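# Lift the lid off the box and set it top-up

## Task

Remove the lid from the box and place it flat on the table, top side up, entirely on the tabletop and clear of the box, then release it. The box must still stand upright. Letting the lid fly loose more than a few centimetres above the table may cause failure, though small hops while it still sits on the box are acceptable. The result must hold by itself once the robot lets go.

## Robot and tools

Robot and frame. Two arms, left_arm and right_arm, each end in a two-finger gripper. All reported poses use one scene frame in metres. The origin is on the tabletop midway between the arms, +x points out over the table, +z points up, and left_arm sits on the +y side. The arm names do not refer to sides of any camera image. In a gripper's own axes, the fingers extend along +z and close along x. end_effector_position is the point midway between the pads, and the fingertips reach 17.5 mm past it. A pure rotation pivots about that point, which is 25 mm from the last joint's axis toward the gripper's -y.

The 18-number row. Every motion command is one flat list of 18 numbers covering both arms, each in [-1, 1], even when only one arm moves. Order: left dx, dy, dz, rx, ry, rz, left gripper position, force_limit, speed, then the same nine for the right arm. dx to rz are an offset, not a pose. They are expressed in that gripper's own axes and measured from the gripper pose printed in the most recent result that showed it. Before any result in the scene has shown it, and for the second or later call within one reply, they are measured from wherever the gripper is when the action begins. 1.0 equals 0.6 m of travel or 180 degrees. rx, ry, rz form a single rotation vector. All-zero offsets are not a hold: they drive the gripper back to that reference pose.

Gripper numbers are absolute settings. position: +1 is fully open (50 mm), about -0.65 makes the pads touch, and -1 closes until an object stops the fingers. force_limit per pad: -1 is about 20 N, 0 about 102 N, +1 about 185 N, and the real force may run up to 17 % higher. speed of the gap: -1 is 20 mm/s, 0 is 85, +1 is 150. A 0 is a real command, so to leave a gripper unchanged, repeat its previous three values. New force_limit or speed only takes effect when position also changes by at least 0.01. To grip more gently, open first.

Tools.
execute_actions: actions is an empty list (just report the state) or a list with one item. An action item has rows, 1 to 15 rows of 18 numbers, and steps of up to 15 (default 15). Each step is 1/30 s, and each row is used for one step, with the last row repeated to fill. Every row counts from the same reference pose, not from the row before it. A wait item has only steps, up to 300, counted from the previous result, so your reply time is included. pictures (true/false) decides whether camera images come back. A refused call moves nothing.
move: target is one 18-number row with the same offset rules. speed is the top path speed in m/s, 0.002 to 0.5, default 0.25, and turning is capped at twice that in rad/s. Each gripper follows a straight line, and both paths finish together after 0.5 to 10 s. Paths stop at 10 s even if short. They ignore obstacles and the other arm, may lag or overshoot speed (especially with a nearly straight arm), and rotate the shorter way. Finger values are applied at the start. The move: line reports the ending (done, off_target, moving, held, fault) and any limits (paced = the sent pose was clipped; held = some steps were blocked, after which the arm may move fast). Each gripper's distance from its target is also given. Faster motion and targets set deeper past a contact mean harder impacts and pressing.
wait: seconds, 0 to 10, lets the scene run with no new command.
zoom_image: camera (cam_high, cam_low, cam_left_wrist, cam_right_wrist, each 896x504) and region [x0, y0, x1, y1] in pixels from the top-left, at most 504 by 504.
finished_scene: scene (number) ends and grades the current scene; it cannot be reversed.

Motion details. Each step the commanded pose is clipped to within 70 mm and 16 degrees of the measured one, and position wins over orientation when both can't be met. After an action ends, an arm only continues to its last clipped pose, so read the result and send the remainder. The simulation keeps running while you compose a reply.

Reading results. The state line gives each gripper's position (m) and quaternion (w, x, y, z). Printed positions can be off, more so at long reach. A Hand target line shows where the controller is driving each gripper. pose unreachable and HELD mean the clearance check altered or blocked what was sent. object_status: 0 moving, 1 stopped while opening, 2 stopped while closing (a real grasp), 3 reached the requested position or pads met (usually nothing held). Changing position resets it to 0 briefly. position_measured converts to opening as (250 - position_measured) x 0.202 mm. After a grip at force_limit -1, status may stay 2 even after the object slips away, and an off-centre grip on a fixed object can fade. Otherwise the fingers re-close by themselves if the grip is lost. Joint torques are noisy and offset. MOTOR HOT warns from 60 °C, and at 75 °C the arm sinks (OVER-TEMPERATURE FAULT). Contact torque hitting a joint's load limit (48.6 N m for the first four joints, 30.6 for the wrist ones, load weight included) halts that arm for 10 s.

Avoid: letting the lid fall or sail above the table, knocking anything off the table, tipping the box, the arms striking or pressing each other, slamming or shoving hard, and long heavy holds. Loose objects may occasionally be nudged by outside pushes. Open the gripper and clear the lid before ending the scene.

Each tool is called as a command line: name --argument value for each argument, lists and objects as JSON in quotes; but a table of rows of numbers goes row by row, as --pt "numbers of a row", without its own name.

## Session

execute_actions --actions '[]'

Scene clock: 0.00 s of 4100.00 s.
left_arm: end_effector_position=(+0.6402, +0.2709, +0.3197) position_measured=3 object_status=3 end_effector_quat_wxyz=(-0.268, +0.938, -0.127, +0.180) | right_arm: end_effector_position=(+0.3896, -0.3251, +0.1794) position_measured=3 object_status=3 end_effector_quat_wxyz=(-0.002, +0.644, +0.765, -0.001)
Joint positions: left_arm=[ 0.661  0.677  0.156  1.047 -0.764  1.403  0.479] | right_arm=[-0.056  0.435 -0.001  1.656 -0.001  1.055  1.516]
Joint velocities: left_arm=[ 0.     0.002  0.    -0.    -0.    -0.001  0.   ] | right_arm=[-0.     0.001  0.001  0.001  0.    -0.     0.   ]
Joint torques (N m, as the joint torque sensors report them, + toward a larger angle): no reading
Hand target (left_arm): +0.640, +0.271, +0.320; -0.268, +0.938, -0.127, +0.180
Hand target (right_arm): +0.390, -0.325, +0.179; -0.002, +0.644, +0.765, -0.001

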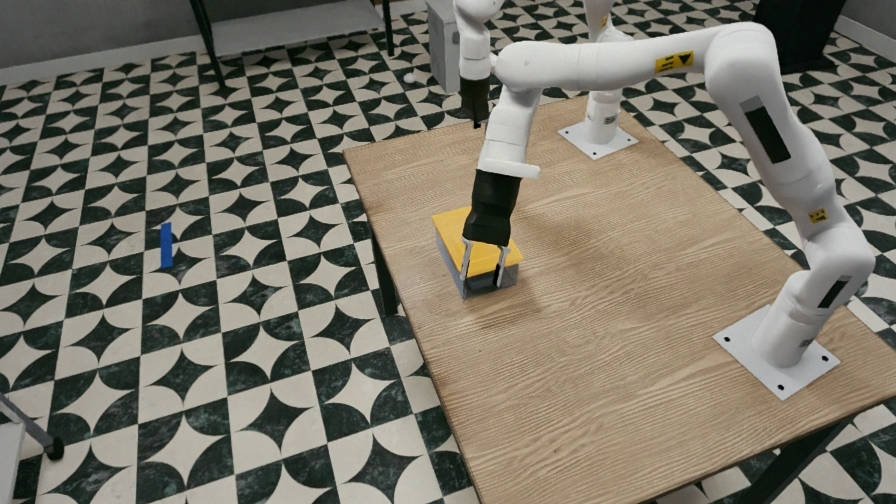

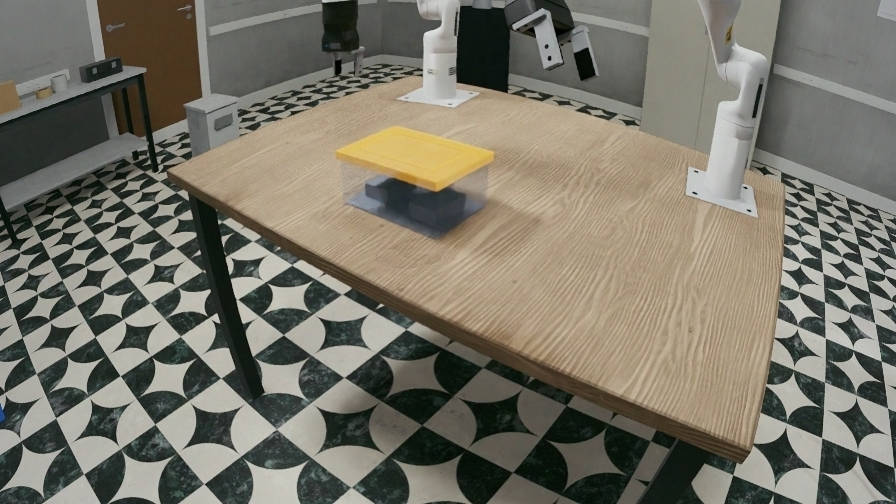

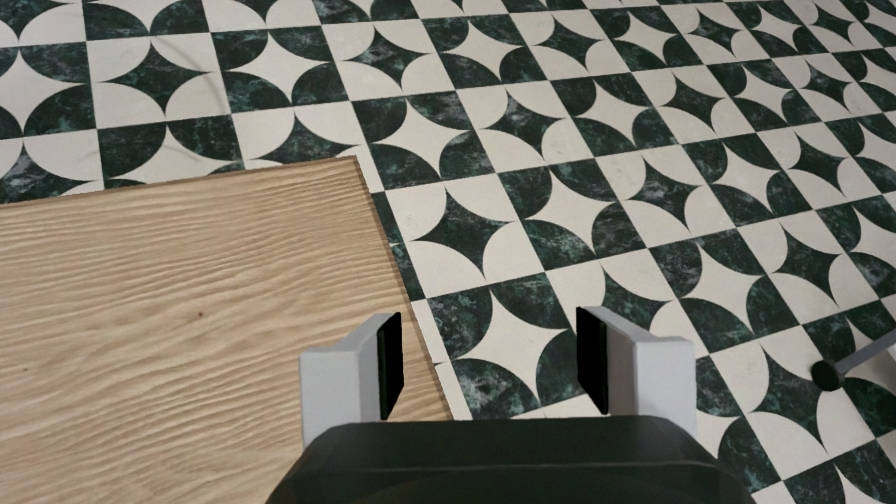

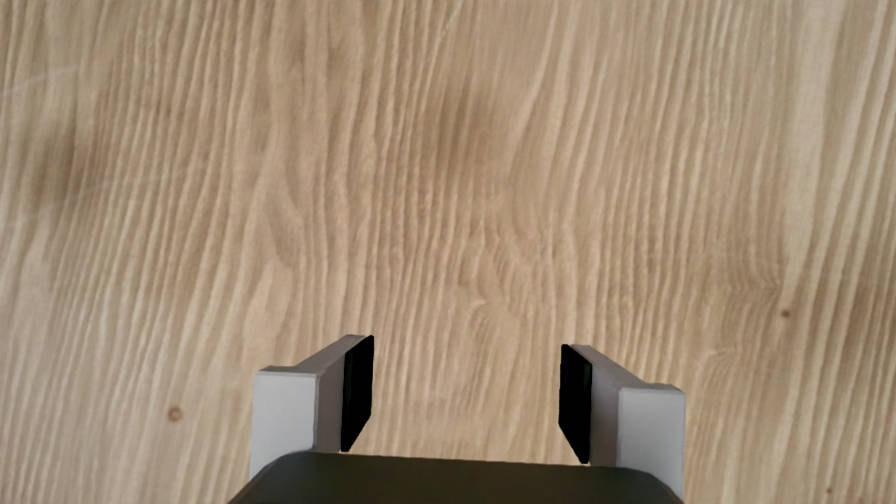

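zoom_image --camera "cam_low" --region '[310,100,530,260]'

zoom_image --camera "cam_high" --region '[400,180,560,320]'

Region (310, 100, 530, 260) of cam_low's 896x504 image, scaled by 2.291, with more detail than that image has; it fills the top 367 rows of this view, and the rest is white.

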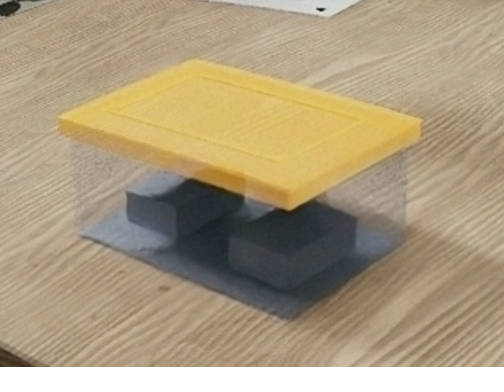

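Region (400, 180, 560, 320) of cam_high's 896x504 image, scaled by 3.150, with more detail than that image has; it fills the top 441 rows of this view, and the rest is white.

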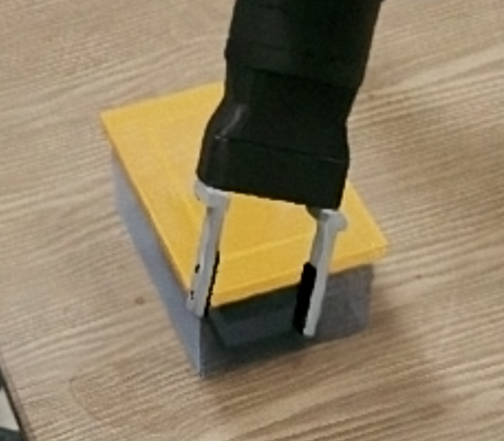

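move --target '[0.097,0.312,-0.352,-0.174,-0.117,-0.083,1,0,0,0,0,0,0,0,0,1,0,0]' --speed 0.4

Scene clock: 6.03 s of 4100.00 s.
left_arm: end_effector_position=(+0.5799, +0.0011, +0.3995) position_measured=3 object_status=3 end_effector_quat_wxyz=(+0.106, +0.985, -0.010, +0.137) | right_arm: end_effector_position=(+0.3896, -0.3251, +0.1794) position_measured=3 object_status=3 end_effector_quat_wxyz=(-0.002, +0.644, +0.765, -0.001)
Joint positions: left_arm=[ 0.813  0.936  0.412  0.038 -0.403  1.822  0.653] | right_arm=[-0.056  0.435 -0.001  1.656 -0.001  1.055  1.516]
Joint velocities: left_arm=[-0.005  0.002  0.007 -0.    -0.002 -0.     0.005] | right_arm=[-0.001  0.     0.     0.    -0.    -0.     0.   ]
Joint torques (N m, as the joint torque sensors report them, + toward a larger angle): left_arm=[ -0.27 -24.75   1.18  -8.45  -0.36  -1.41  -0.56] | right_arm=[  0.05 -17.56   0.11  -8.6    0.02   0.09   0.08]
Hand target (left_arm): +0.580, +0.001, +0.399; +0.106, +0.985, -0.010, +0.137
Hand target (right_arm): +0.390, -0.325, +0.179; -0.002, +0.644, +0.765, -0.001
Off the commanded pose (left_arm): 0.001 m, 20 deg; orientation clipped at the last step of the last action.
Off the commanded pose (right_arm): 0.000 m, 0 deg.
elbow stopped short (left arm): the move would have taken joint 4 (elbow) straighter than the controller allows; a more bent joint 4 avoids this.
After step 90, 1.53 s passed at rest.
move: off_target (left_arm); limits=paced

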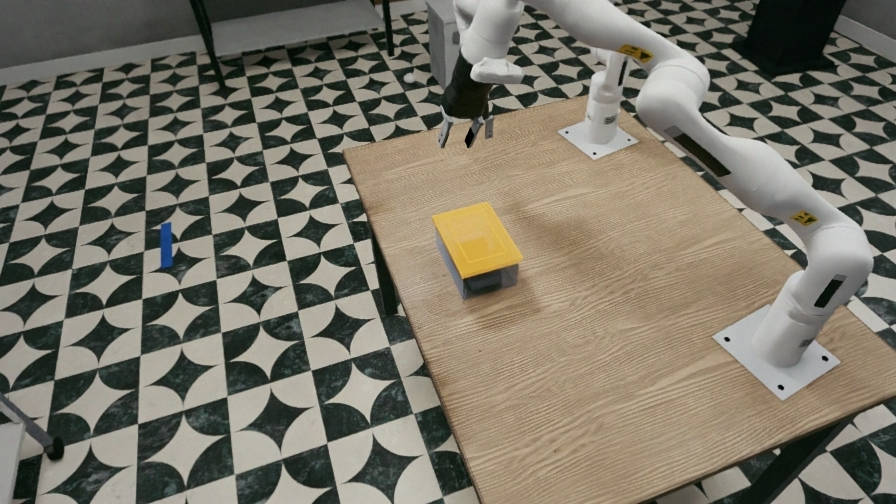

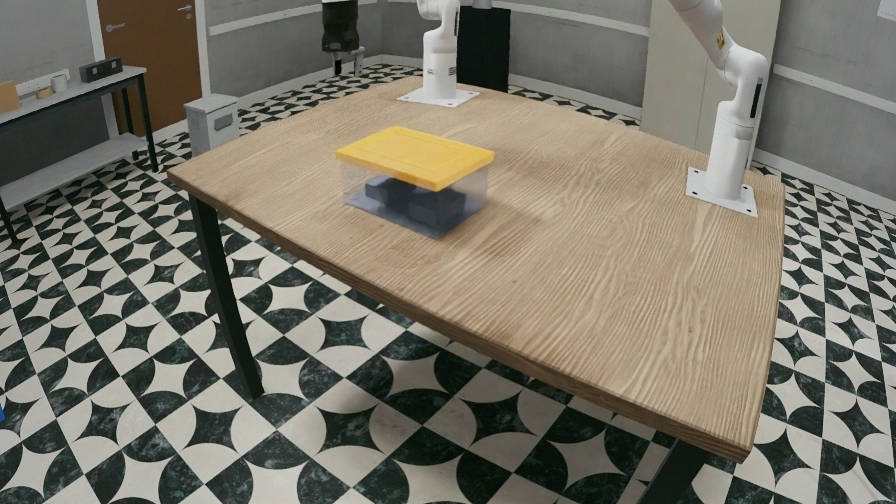

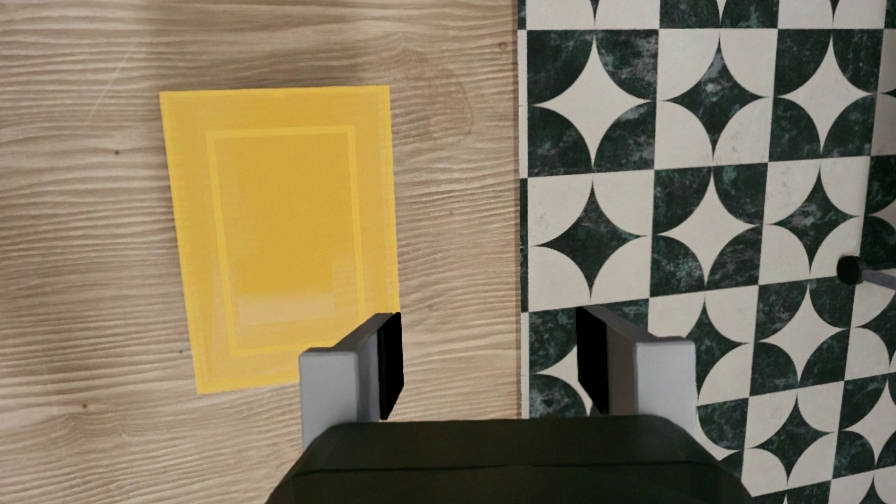

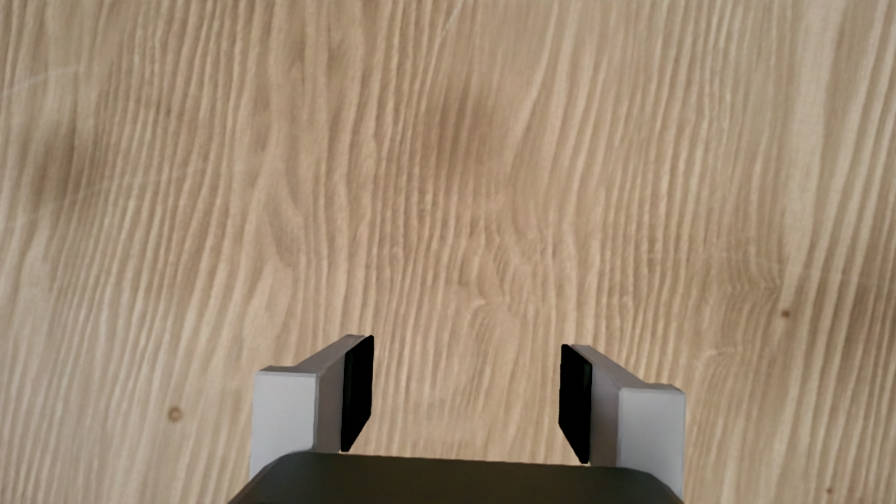

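move --target '[-0.181,-0.66,0.282,-0.314,0.21,0.384,1,0,0,0,0,0,0,0,0,1,0,0]' --speed 0.4

Scene clock: 14.57 s of 4100.00 s.
left_arm: end_effector_position=(+0.5394, +0.3500, +0.1278) position_measured=3 object_status=3 end_effector_quat_wxyz=(-0.430, -0.560, +0.563, -0.429) | right_arm: end_effector_position=(+0.3896, -0.3251, +0.1794) position_measured=3 object_status=3 end_effector_quat_wxyz=(-0.002, +0.644, +0.765, -0.001)
Joint positions: left_arm=[-0.931  1.543  1.264  1.54  -0.105  1.082 -1.783] | right_arm=[-0.056  0.435 -0.001  1.656 -0.001  1.055  1.516]
Joint velocities: left_arm=[ 0.009  0.008 -0.003 -0.003  0.003  0.    -0.004] | right_arm=[-0.     0.001 -0.    -0.001 -0.     0.    -0.001]
Joint torques (N m, as the joint torque sensors report them, + toward a larger angle): left_arm=[ -0.17 -18.11  11.14   0.45   2.6    0.31  -0.32] | right_arm=[ -0.14 -17.2    0.29  -8.62  -0.15   0.24   0.09]
Hand target (left_arm): +0.539, +0.349, +0.128; +0.430, +0.560, -0.563, +0.429
Hand target (right_arm): +0.390, -0.325, +0.179; -0.002, +0.644, +0.765, -0.001
Off the commanded pose (left_arm): 0.002 m, 0 deg.
Off the commanded pose (right_arm): 0.000 m, 0 deg.
After step 90, 2.30 s passed at rest.
move: done; limits=paced

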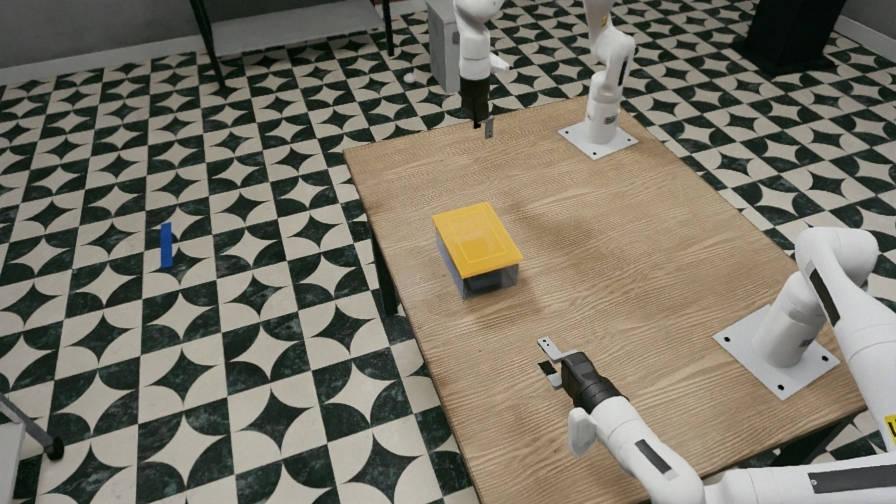

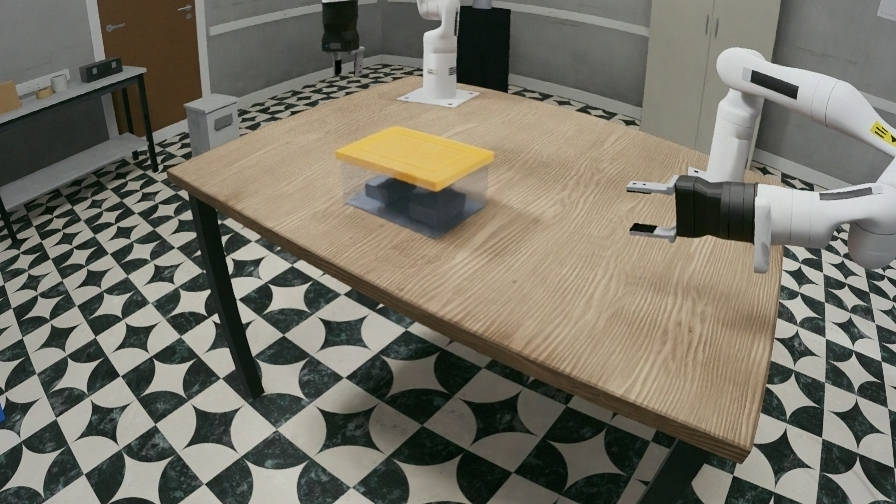

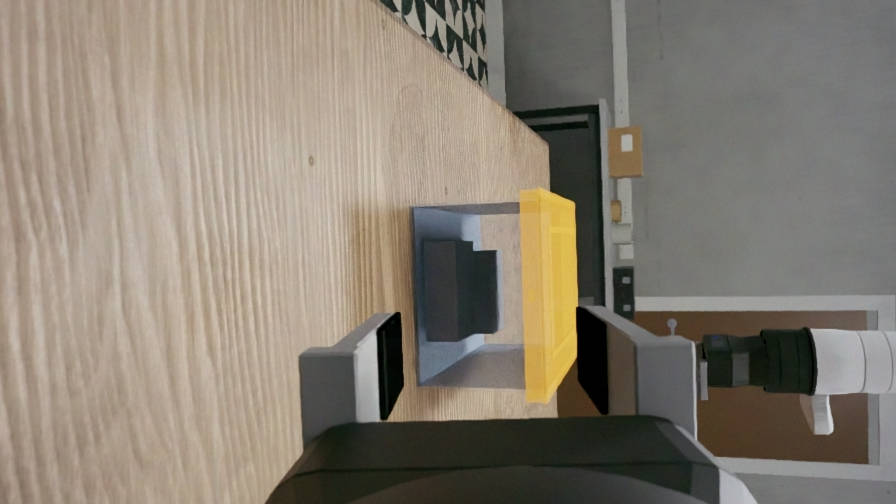

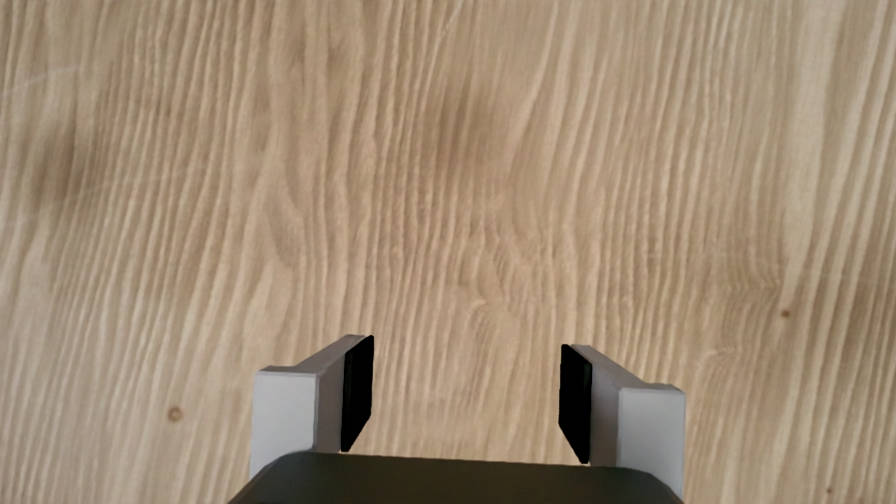

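move --target '[0.017,0,0.255,0,0,0,1,0,0,0,0,0,0,0,0,1,0,0]' --speed 0.3

Scene clock: 16.50 s of 4100.00 s.
left_arm: end_effector_position=(+0.5396, +0.2000, +0.0984) position_measured=3 object_status=3 end_effector_quat_wxyz=(-0.430, -0.560, +0.563, -0.430) | right_arm: end_effector_position=(+0.3896, -0.3251, +0.1794) position_measured=3 object_status=3 end_effector_quat_wxyz=(-0.002, +0.644, +0.765, -0.001)
Joint positions: left_arm=[-0.714  1.605  1.245  1.705 -0.114  0.691 -1.756] | right_arm=[-0.056  0.435 -0.001  1.656 -0.001  1.055  1.516]
Joint velocities: left_arm=[ 0.009  0.002  0.    -0.     0.    -0.003 -0.   ] | right_arm=[-0.001  0.    -0.002  0.     0.     0.    -0.   ]
Joint torques (N m, as the joint torque sensors report them, + toward a larger angle): left_arm=[ -0.4  -16.31  11.45   1.7    1.95   0.46  -0.5 ] | right_arm=[  0.61 -17.32   0.85  -9.14  -0.38   0.28   0.08]
Hand target (left_arm): +0.539, +0.200, +0.098; +0.430, +0.560, -0.563, +0.430
Hand target (right_arm): +0.390, -0.325, +0.179; -0.002, +0.644, +0.765, -0.001
Off the commanded pose (left_arm): 0.001 m, 0 deg.
Off the commanded pose (right_arm): 0.000 m, 0 deg.
move: done

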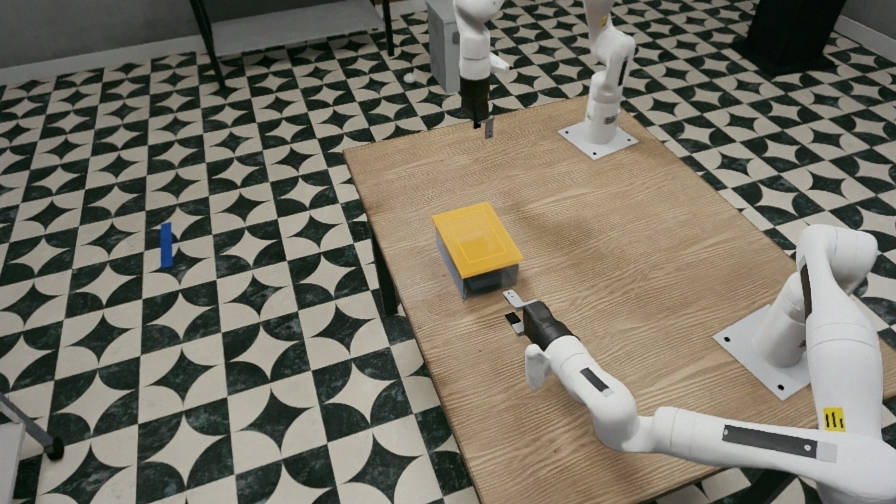

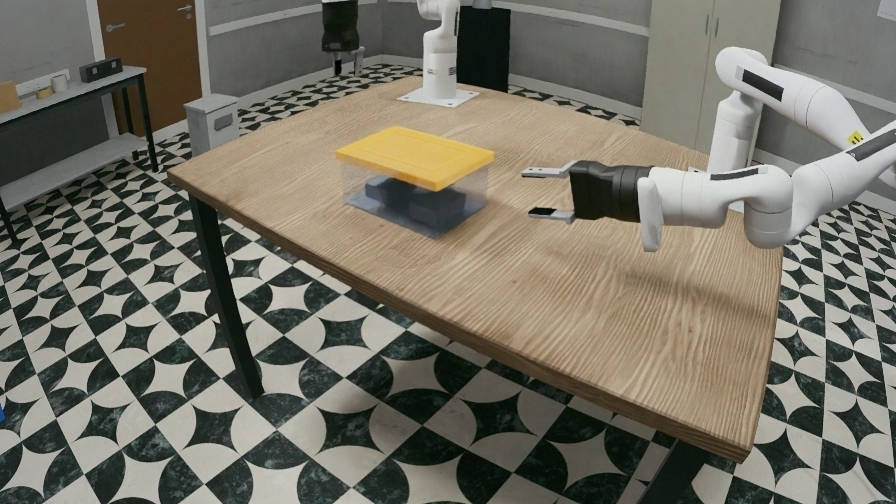

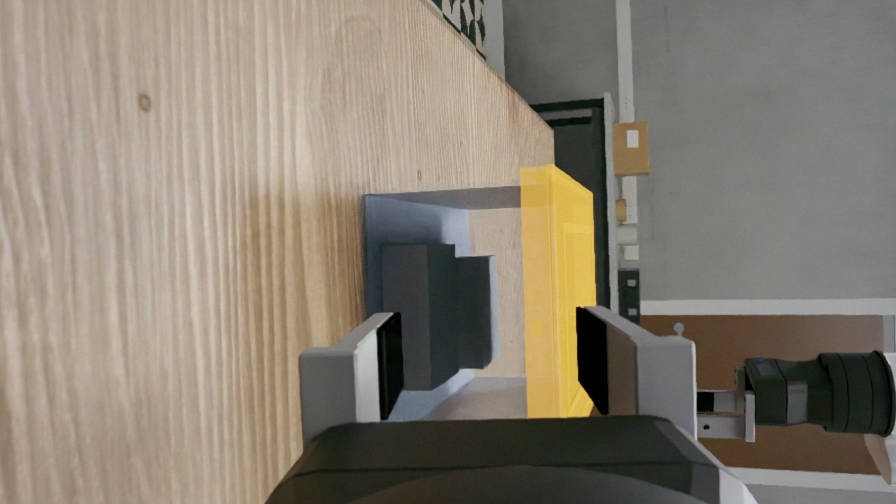

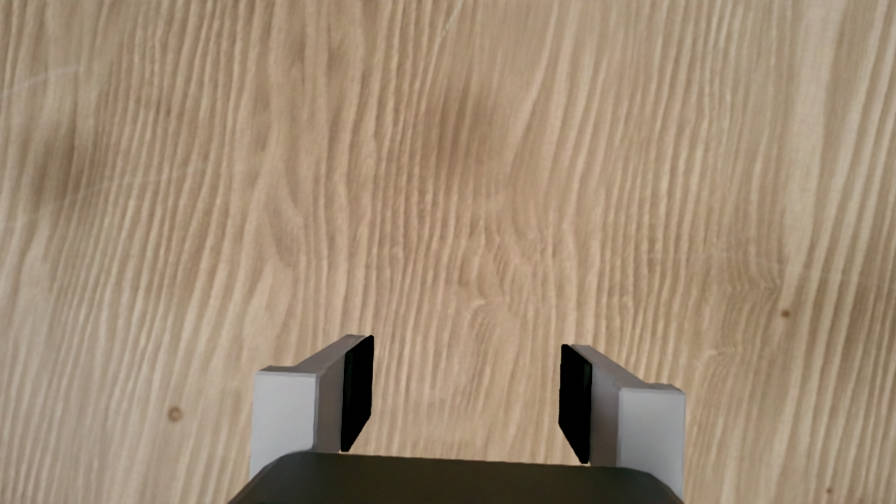

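move --target '[0.03,0,0.113,0,0,0,1,0,0,0,0,0,0,0,0,1,0,0]' --speed 0.15

zoom_image --camera "cam_low" --region '[380,110,600,260]'

Scene clock: 18.50 s of 4100.00 s.
left_arm: end_effector_position=(+0.5399, +0.1302, +0.0983) position_measured=3 object_status=3 end_effector_quat_wxyz=(-0.429, -0.560, +0.563, -0.430) | right_arm: end_effector_position=(+0.3896, -0.3251, +0.1794) position_measured=3 object_status=3 end_effector_quat_wxyz=(-0.002, +0.644, +0.765, -0.001)
Joint positions: left_arm=[-0.582  1.614  1.254  1.733 -0.103  0.536 -1.729] | right_arm=[-0.056  0.435 -0.001  1.656 -0.001  1.055  1.516]
Joint velocities: left_arm=[ 0.007  0.001  0.    -0.     0.001  0.     0.002] | right_arm=[ 0.    -0.002 -0.    -0.    -0.     0.     0.   ]
Joint torques (N m, as the joint torque sensors report them, + toward a larger angle): left_arm=[ -0.25 -16.59  11.71   1.74   1.48   0.33  -0.63] | right_arm=[ -0.06 -17.15   0.17  -8.91  -0.2    0.21   0.09]
Hand target (left_arm): +0.540, +0.130, +0.098; +0.430, +0.560, -0.563, +0.430
Hand target (right_arm): +0.390, -0.325, +0.179; -0.002, +0.644, +0.765, -0.001
Off the commanded pose (left_arm): 0.001 m, 0 deg.
Off the commanded pose (right_arm): 0.000 m, 0 deg.
move: done

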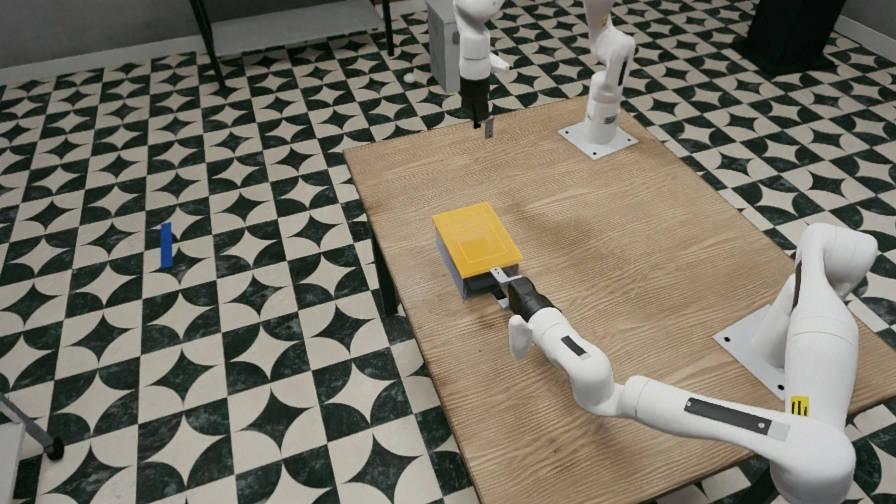

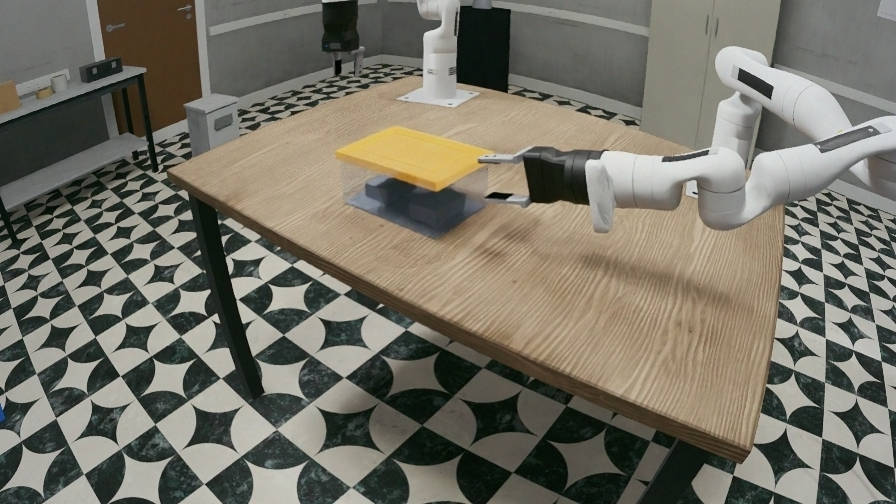

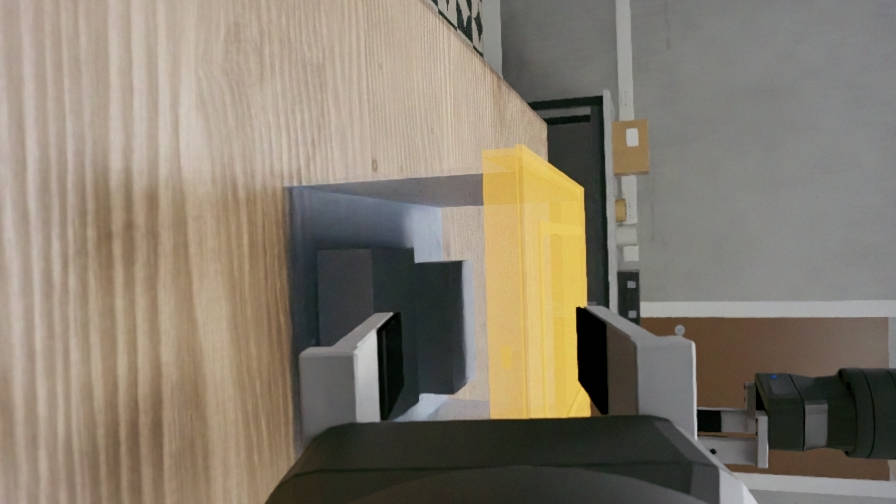

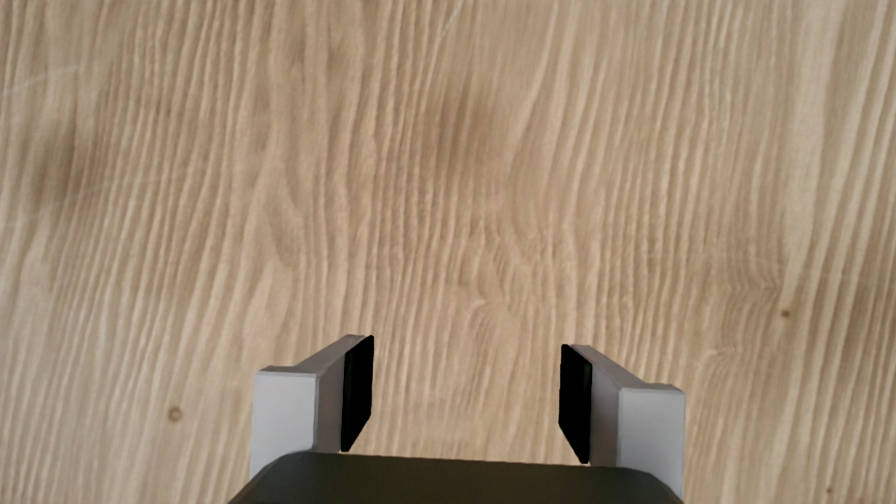

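Region (380, 110, 600, 260) of cam_low's 896x504 image, scaled by 2.291, with more detail than that image has; it fills the top 344 rows of this view, and the rest is white.

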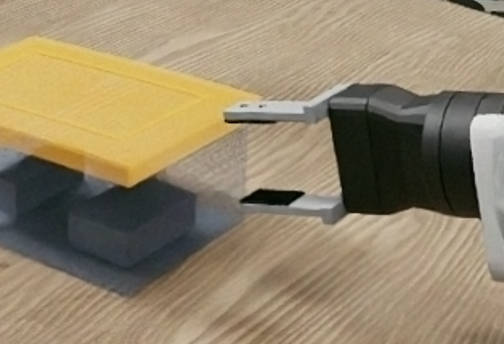

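move --target '[0.013,0,0.05,0,0,0,0.5,0,0,0,0,0,0,0,0,1,0,0]' --speed 0.08

zoom_image --camera "cam_low" --region '[400,120,550,240]'

zoom_image --camera "cam_high" --region '[420,200,560,320]'

Scene clock: 20.43 s of 4100.00 s.
left_arm: end_effector_position=(+0.5401, +0.0995, +0.0982) position_measured=78 object_status=3 end_effector_quat_wxyz=(-0.429, -0.560, +0.563, -0.431) | right_arm: end_effector_position=(+0.3896, -0.3251, +0.1794) position_measured=3 object_status=3 end_effector_quat_wxyz=(-0.002, +0.644, +0.765, -0.001)
Joint positions: left_arm=[-0.52   1.619  1.259  1.733 -0.098  0.475 -1.718] | right_arm=[-0.056  0.435 -0.001  1.656 -0.001  1.055  1.516]
Joint velocities: left_arm=[ 0.006  0.001  0.    -0.    -0.001 -0.     0.001] | right_arm=[-0.    -0.001  0.    -0.     0.    -0.    -0.   ]
Joint torques (N m, as the joint torque sensors report them, + toward a larger angle): left_arm=[ -0.42 -16.71  11.71   1.69   1.37   0.29  -0.46] | right_arm=[  0.18 -17.09   0.21  -8.97  -0.14   0.24  -0.11]
Hand target (left_arm): +0.540, +0.099, +0.098; +0.429, +0.560, -0.563, +0.430
Hand target (right_arm): +0.390, -0.325, +0.179; -0.002, +0.644, +0.765, -0.001
Off the commanded pose (left_arm): 0.000 m, 0 deg.
Off the commanded pose (right_arm): 0.000 m, 0 deg.
move: done

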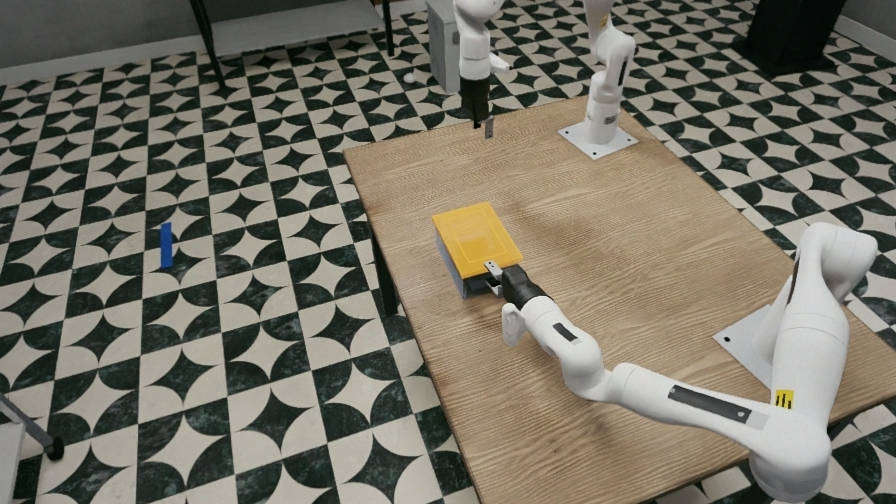

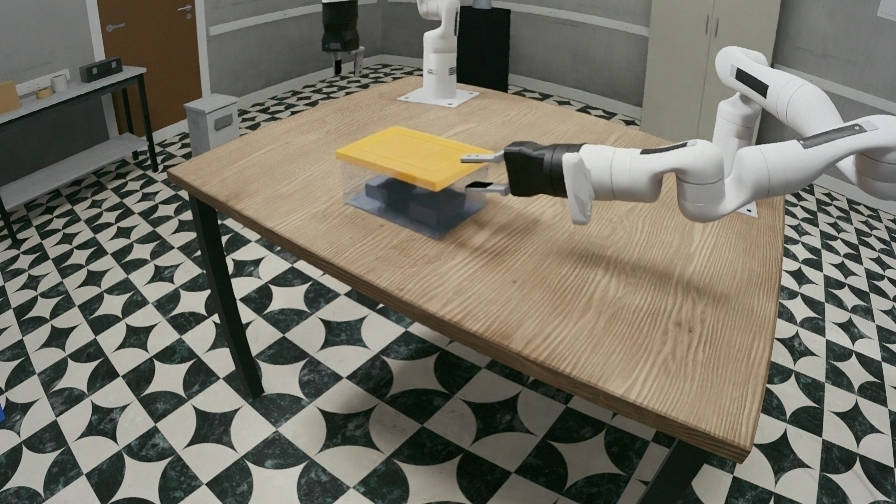

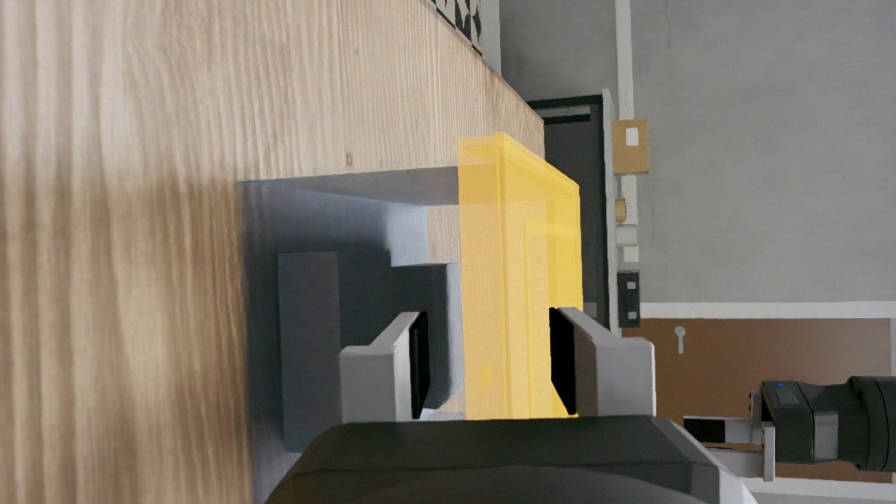

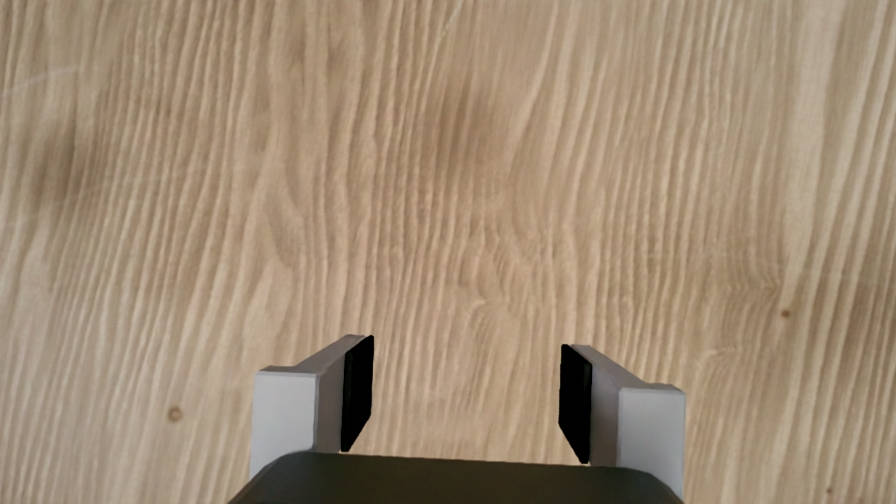

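Region (400, 120, 550, 240) of cam_low's 896x504 image, scaled by 3.360, with more detail than that image has; it fills the top 403 rows of this view, and the rest is white.

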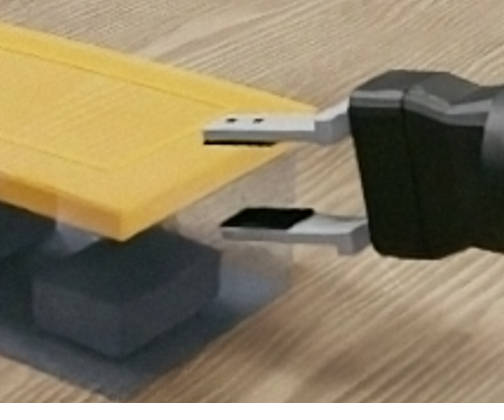

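Region (420, 200, 560, 320) of cam_high's 896x504 image, scaled by 3.600, with more detail than that image has; it fills the top 432 rows of this view, and the rest is white.

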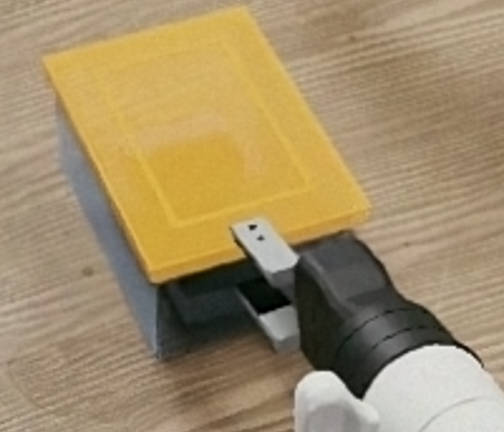

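move --target '[0,0,0.033,0,0,0,0.2,0,0,0,0,0,0,0,0,1,0,0]' --speed 0.03

zoom_image --camera "cam_low" --region '[400,120,550,240]'

Scene clock: 22.17 s of 4100.00 s.
left_arm: end_effector_position=(+0.5409, +0.0812, +0.0938) position_measured=123 object_status=3 end_effector_quat_wxyz=(-0.429, -0.560, +0.562, -0.431) | right_arm: end_effector_position=(+0.3896, -0.3251, +0.1794) position_measured=3 object_status=3 end_effector_quat_wxyz=(-0.002, +0.644, +0.765, -0.001)
Joint positions: left_arm=[-0.481  1.631  1.259  1.725 -0.098  0.44  -1.717] | right_arm=[-0.056  0.435 -0.001  1.656 -0.001  1.055  1.516]
Joint velocities: left_arm=[-0.    -0.001 -0.    -0.     0.001 -0.002 -0.   ] | right_arm=[-0.001 -0.001 -0.001 -0.     0.    -0.    -0.001]
Joint torques (N m, as the joint torque sensors report them, + toward a larger angle): left_arm=[  1.14 -16.31  11.19   1.91   1.17   0.14  -0.52] | right_arm=[  0.14 -16.9    0.32  -8.81  -0.38   0.29  -0.04]
Hand target (left_arm): +0.540, +0.080, +0.093; +0.429, +0.560, -0.563, +0.431
Hand target (right_arm): +0.390, -0.325, +0.179; -0.002, +0.644, +0.765, -0.001
Off the commanded pose (left_arm): 0.001 m, 0 deg.
Off the commanded pose (right_arm): 0.000 m, 0 deg.
move: done

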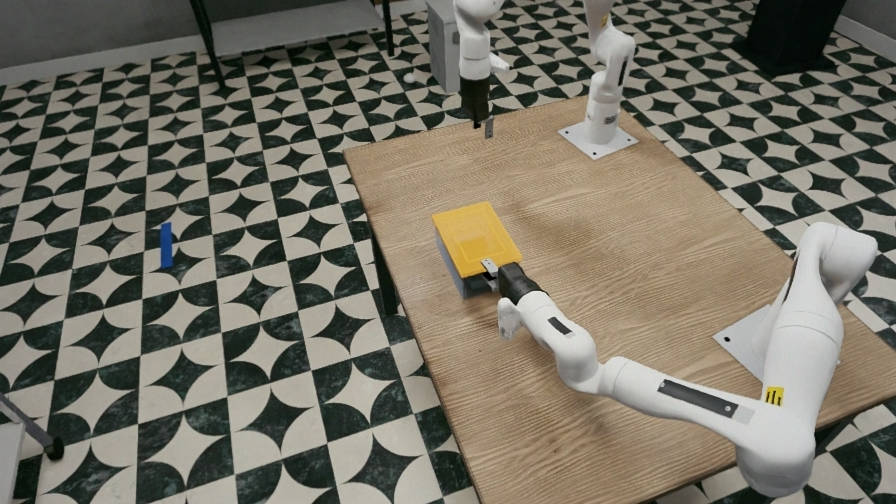

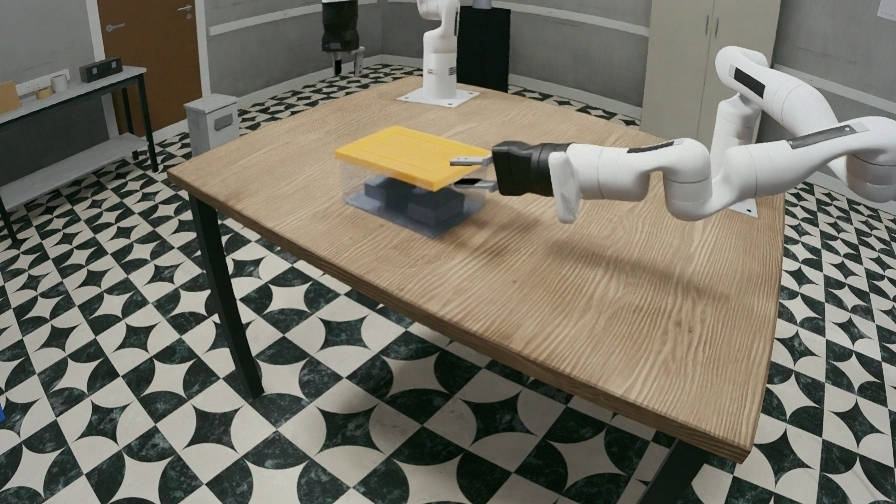

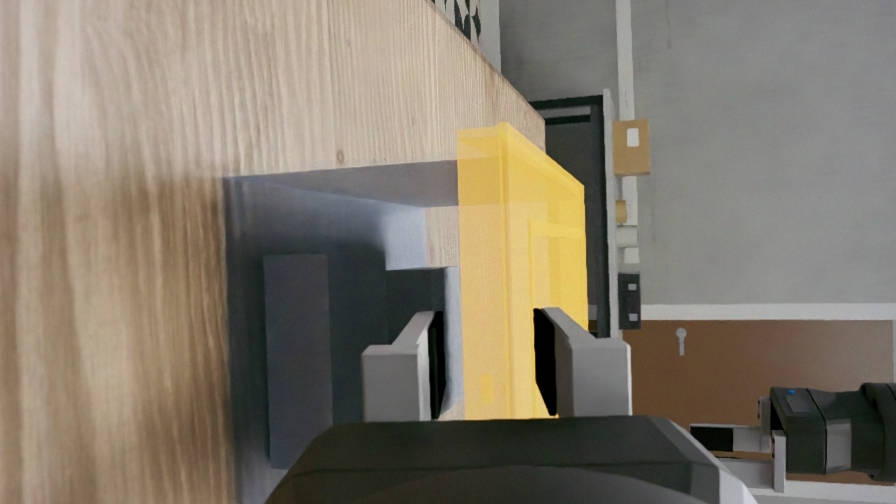

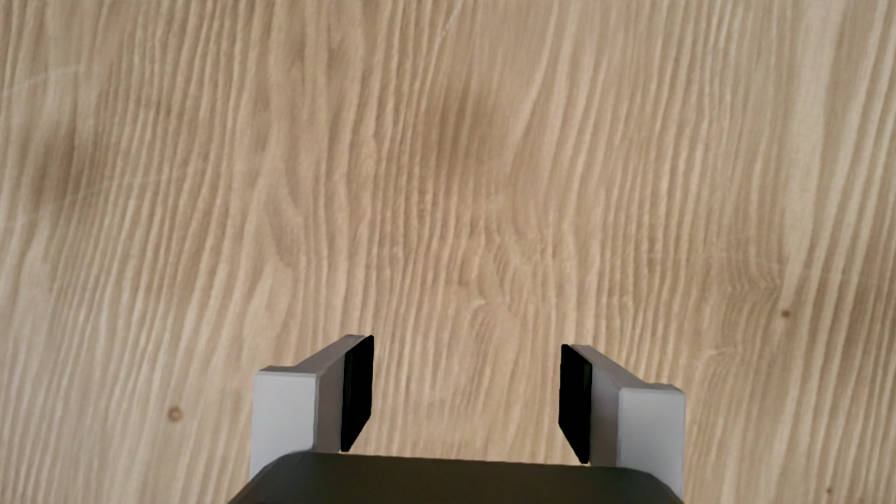

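Region (400, 120, 550, 240) of cam_low's 896x504 image, scaled by 3.360, with more detail than that image has; it fills the top 403 rows of this view, and the rest is white.

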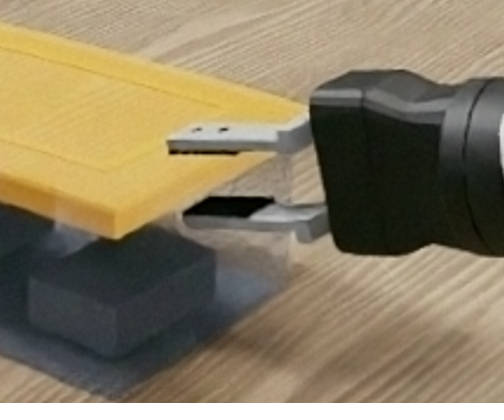

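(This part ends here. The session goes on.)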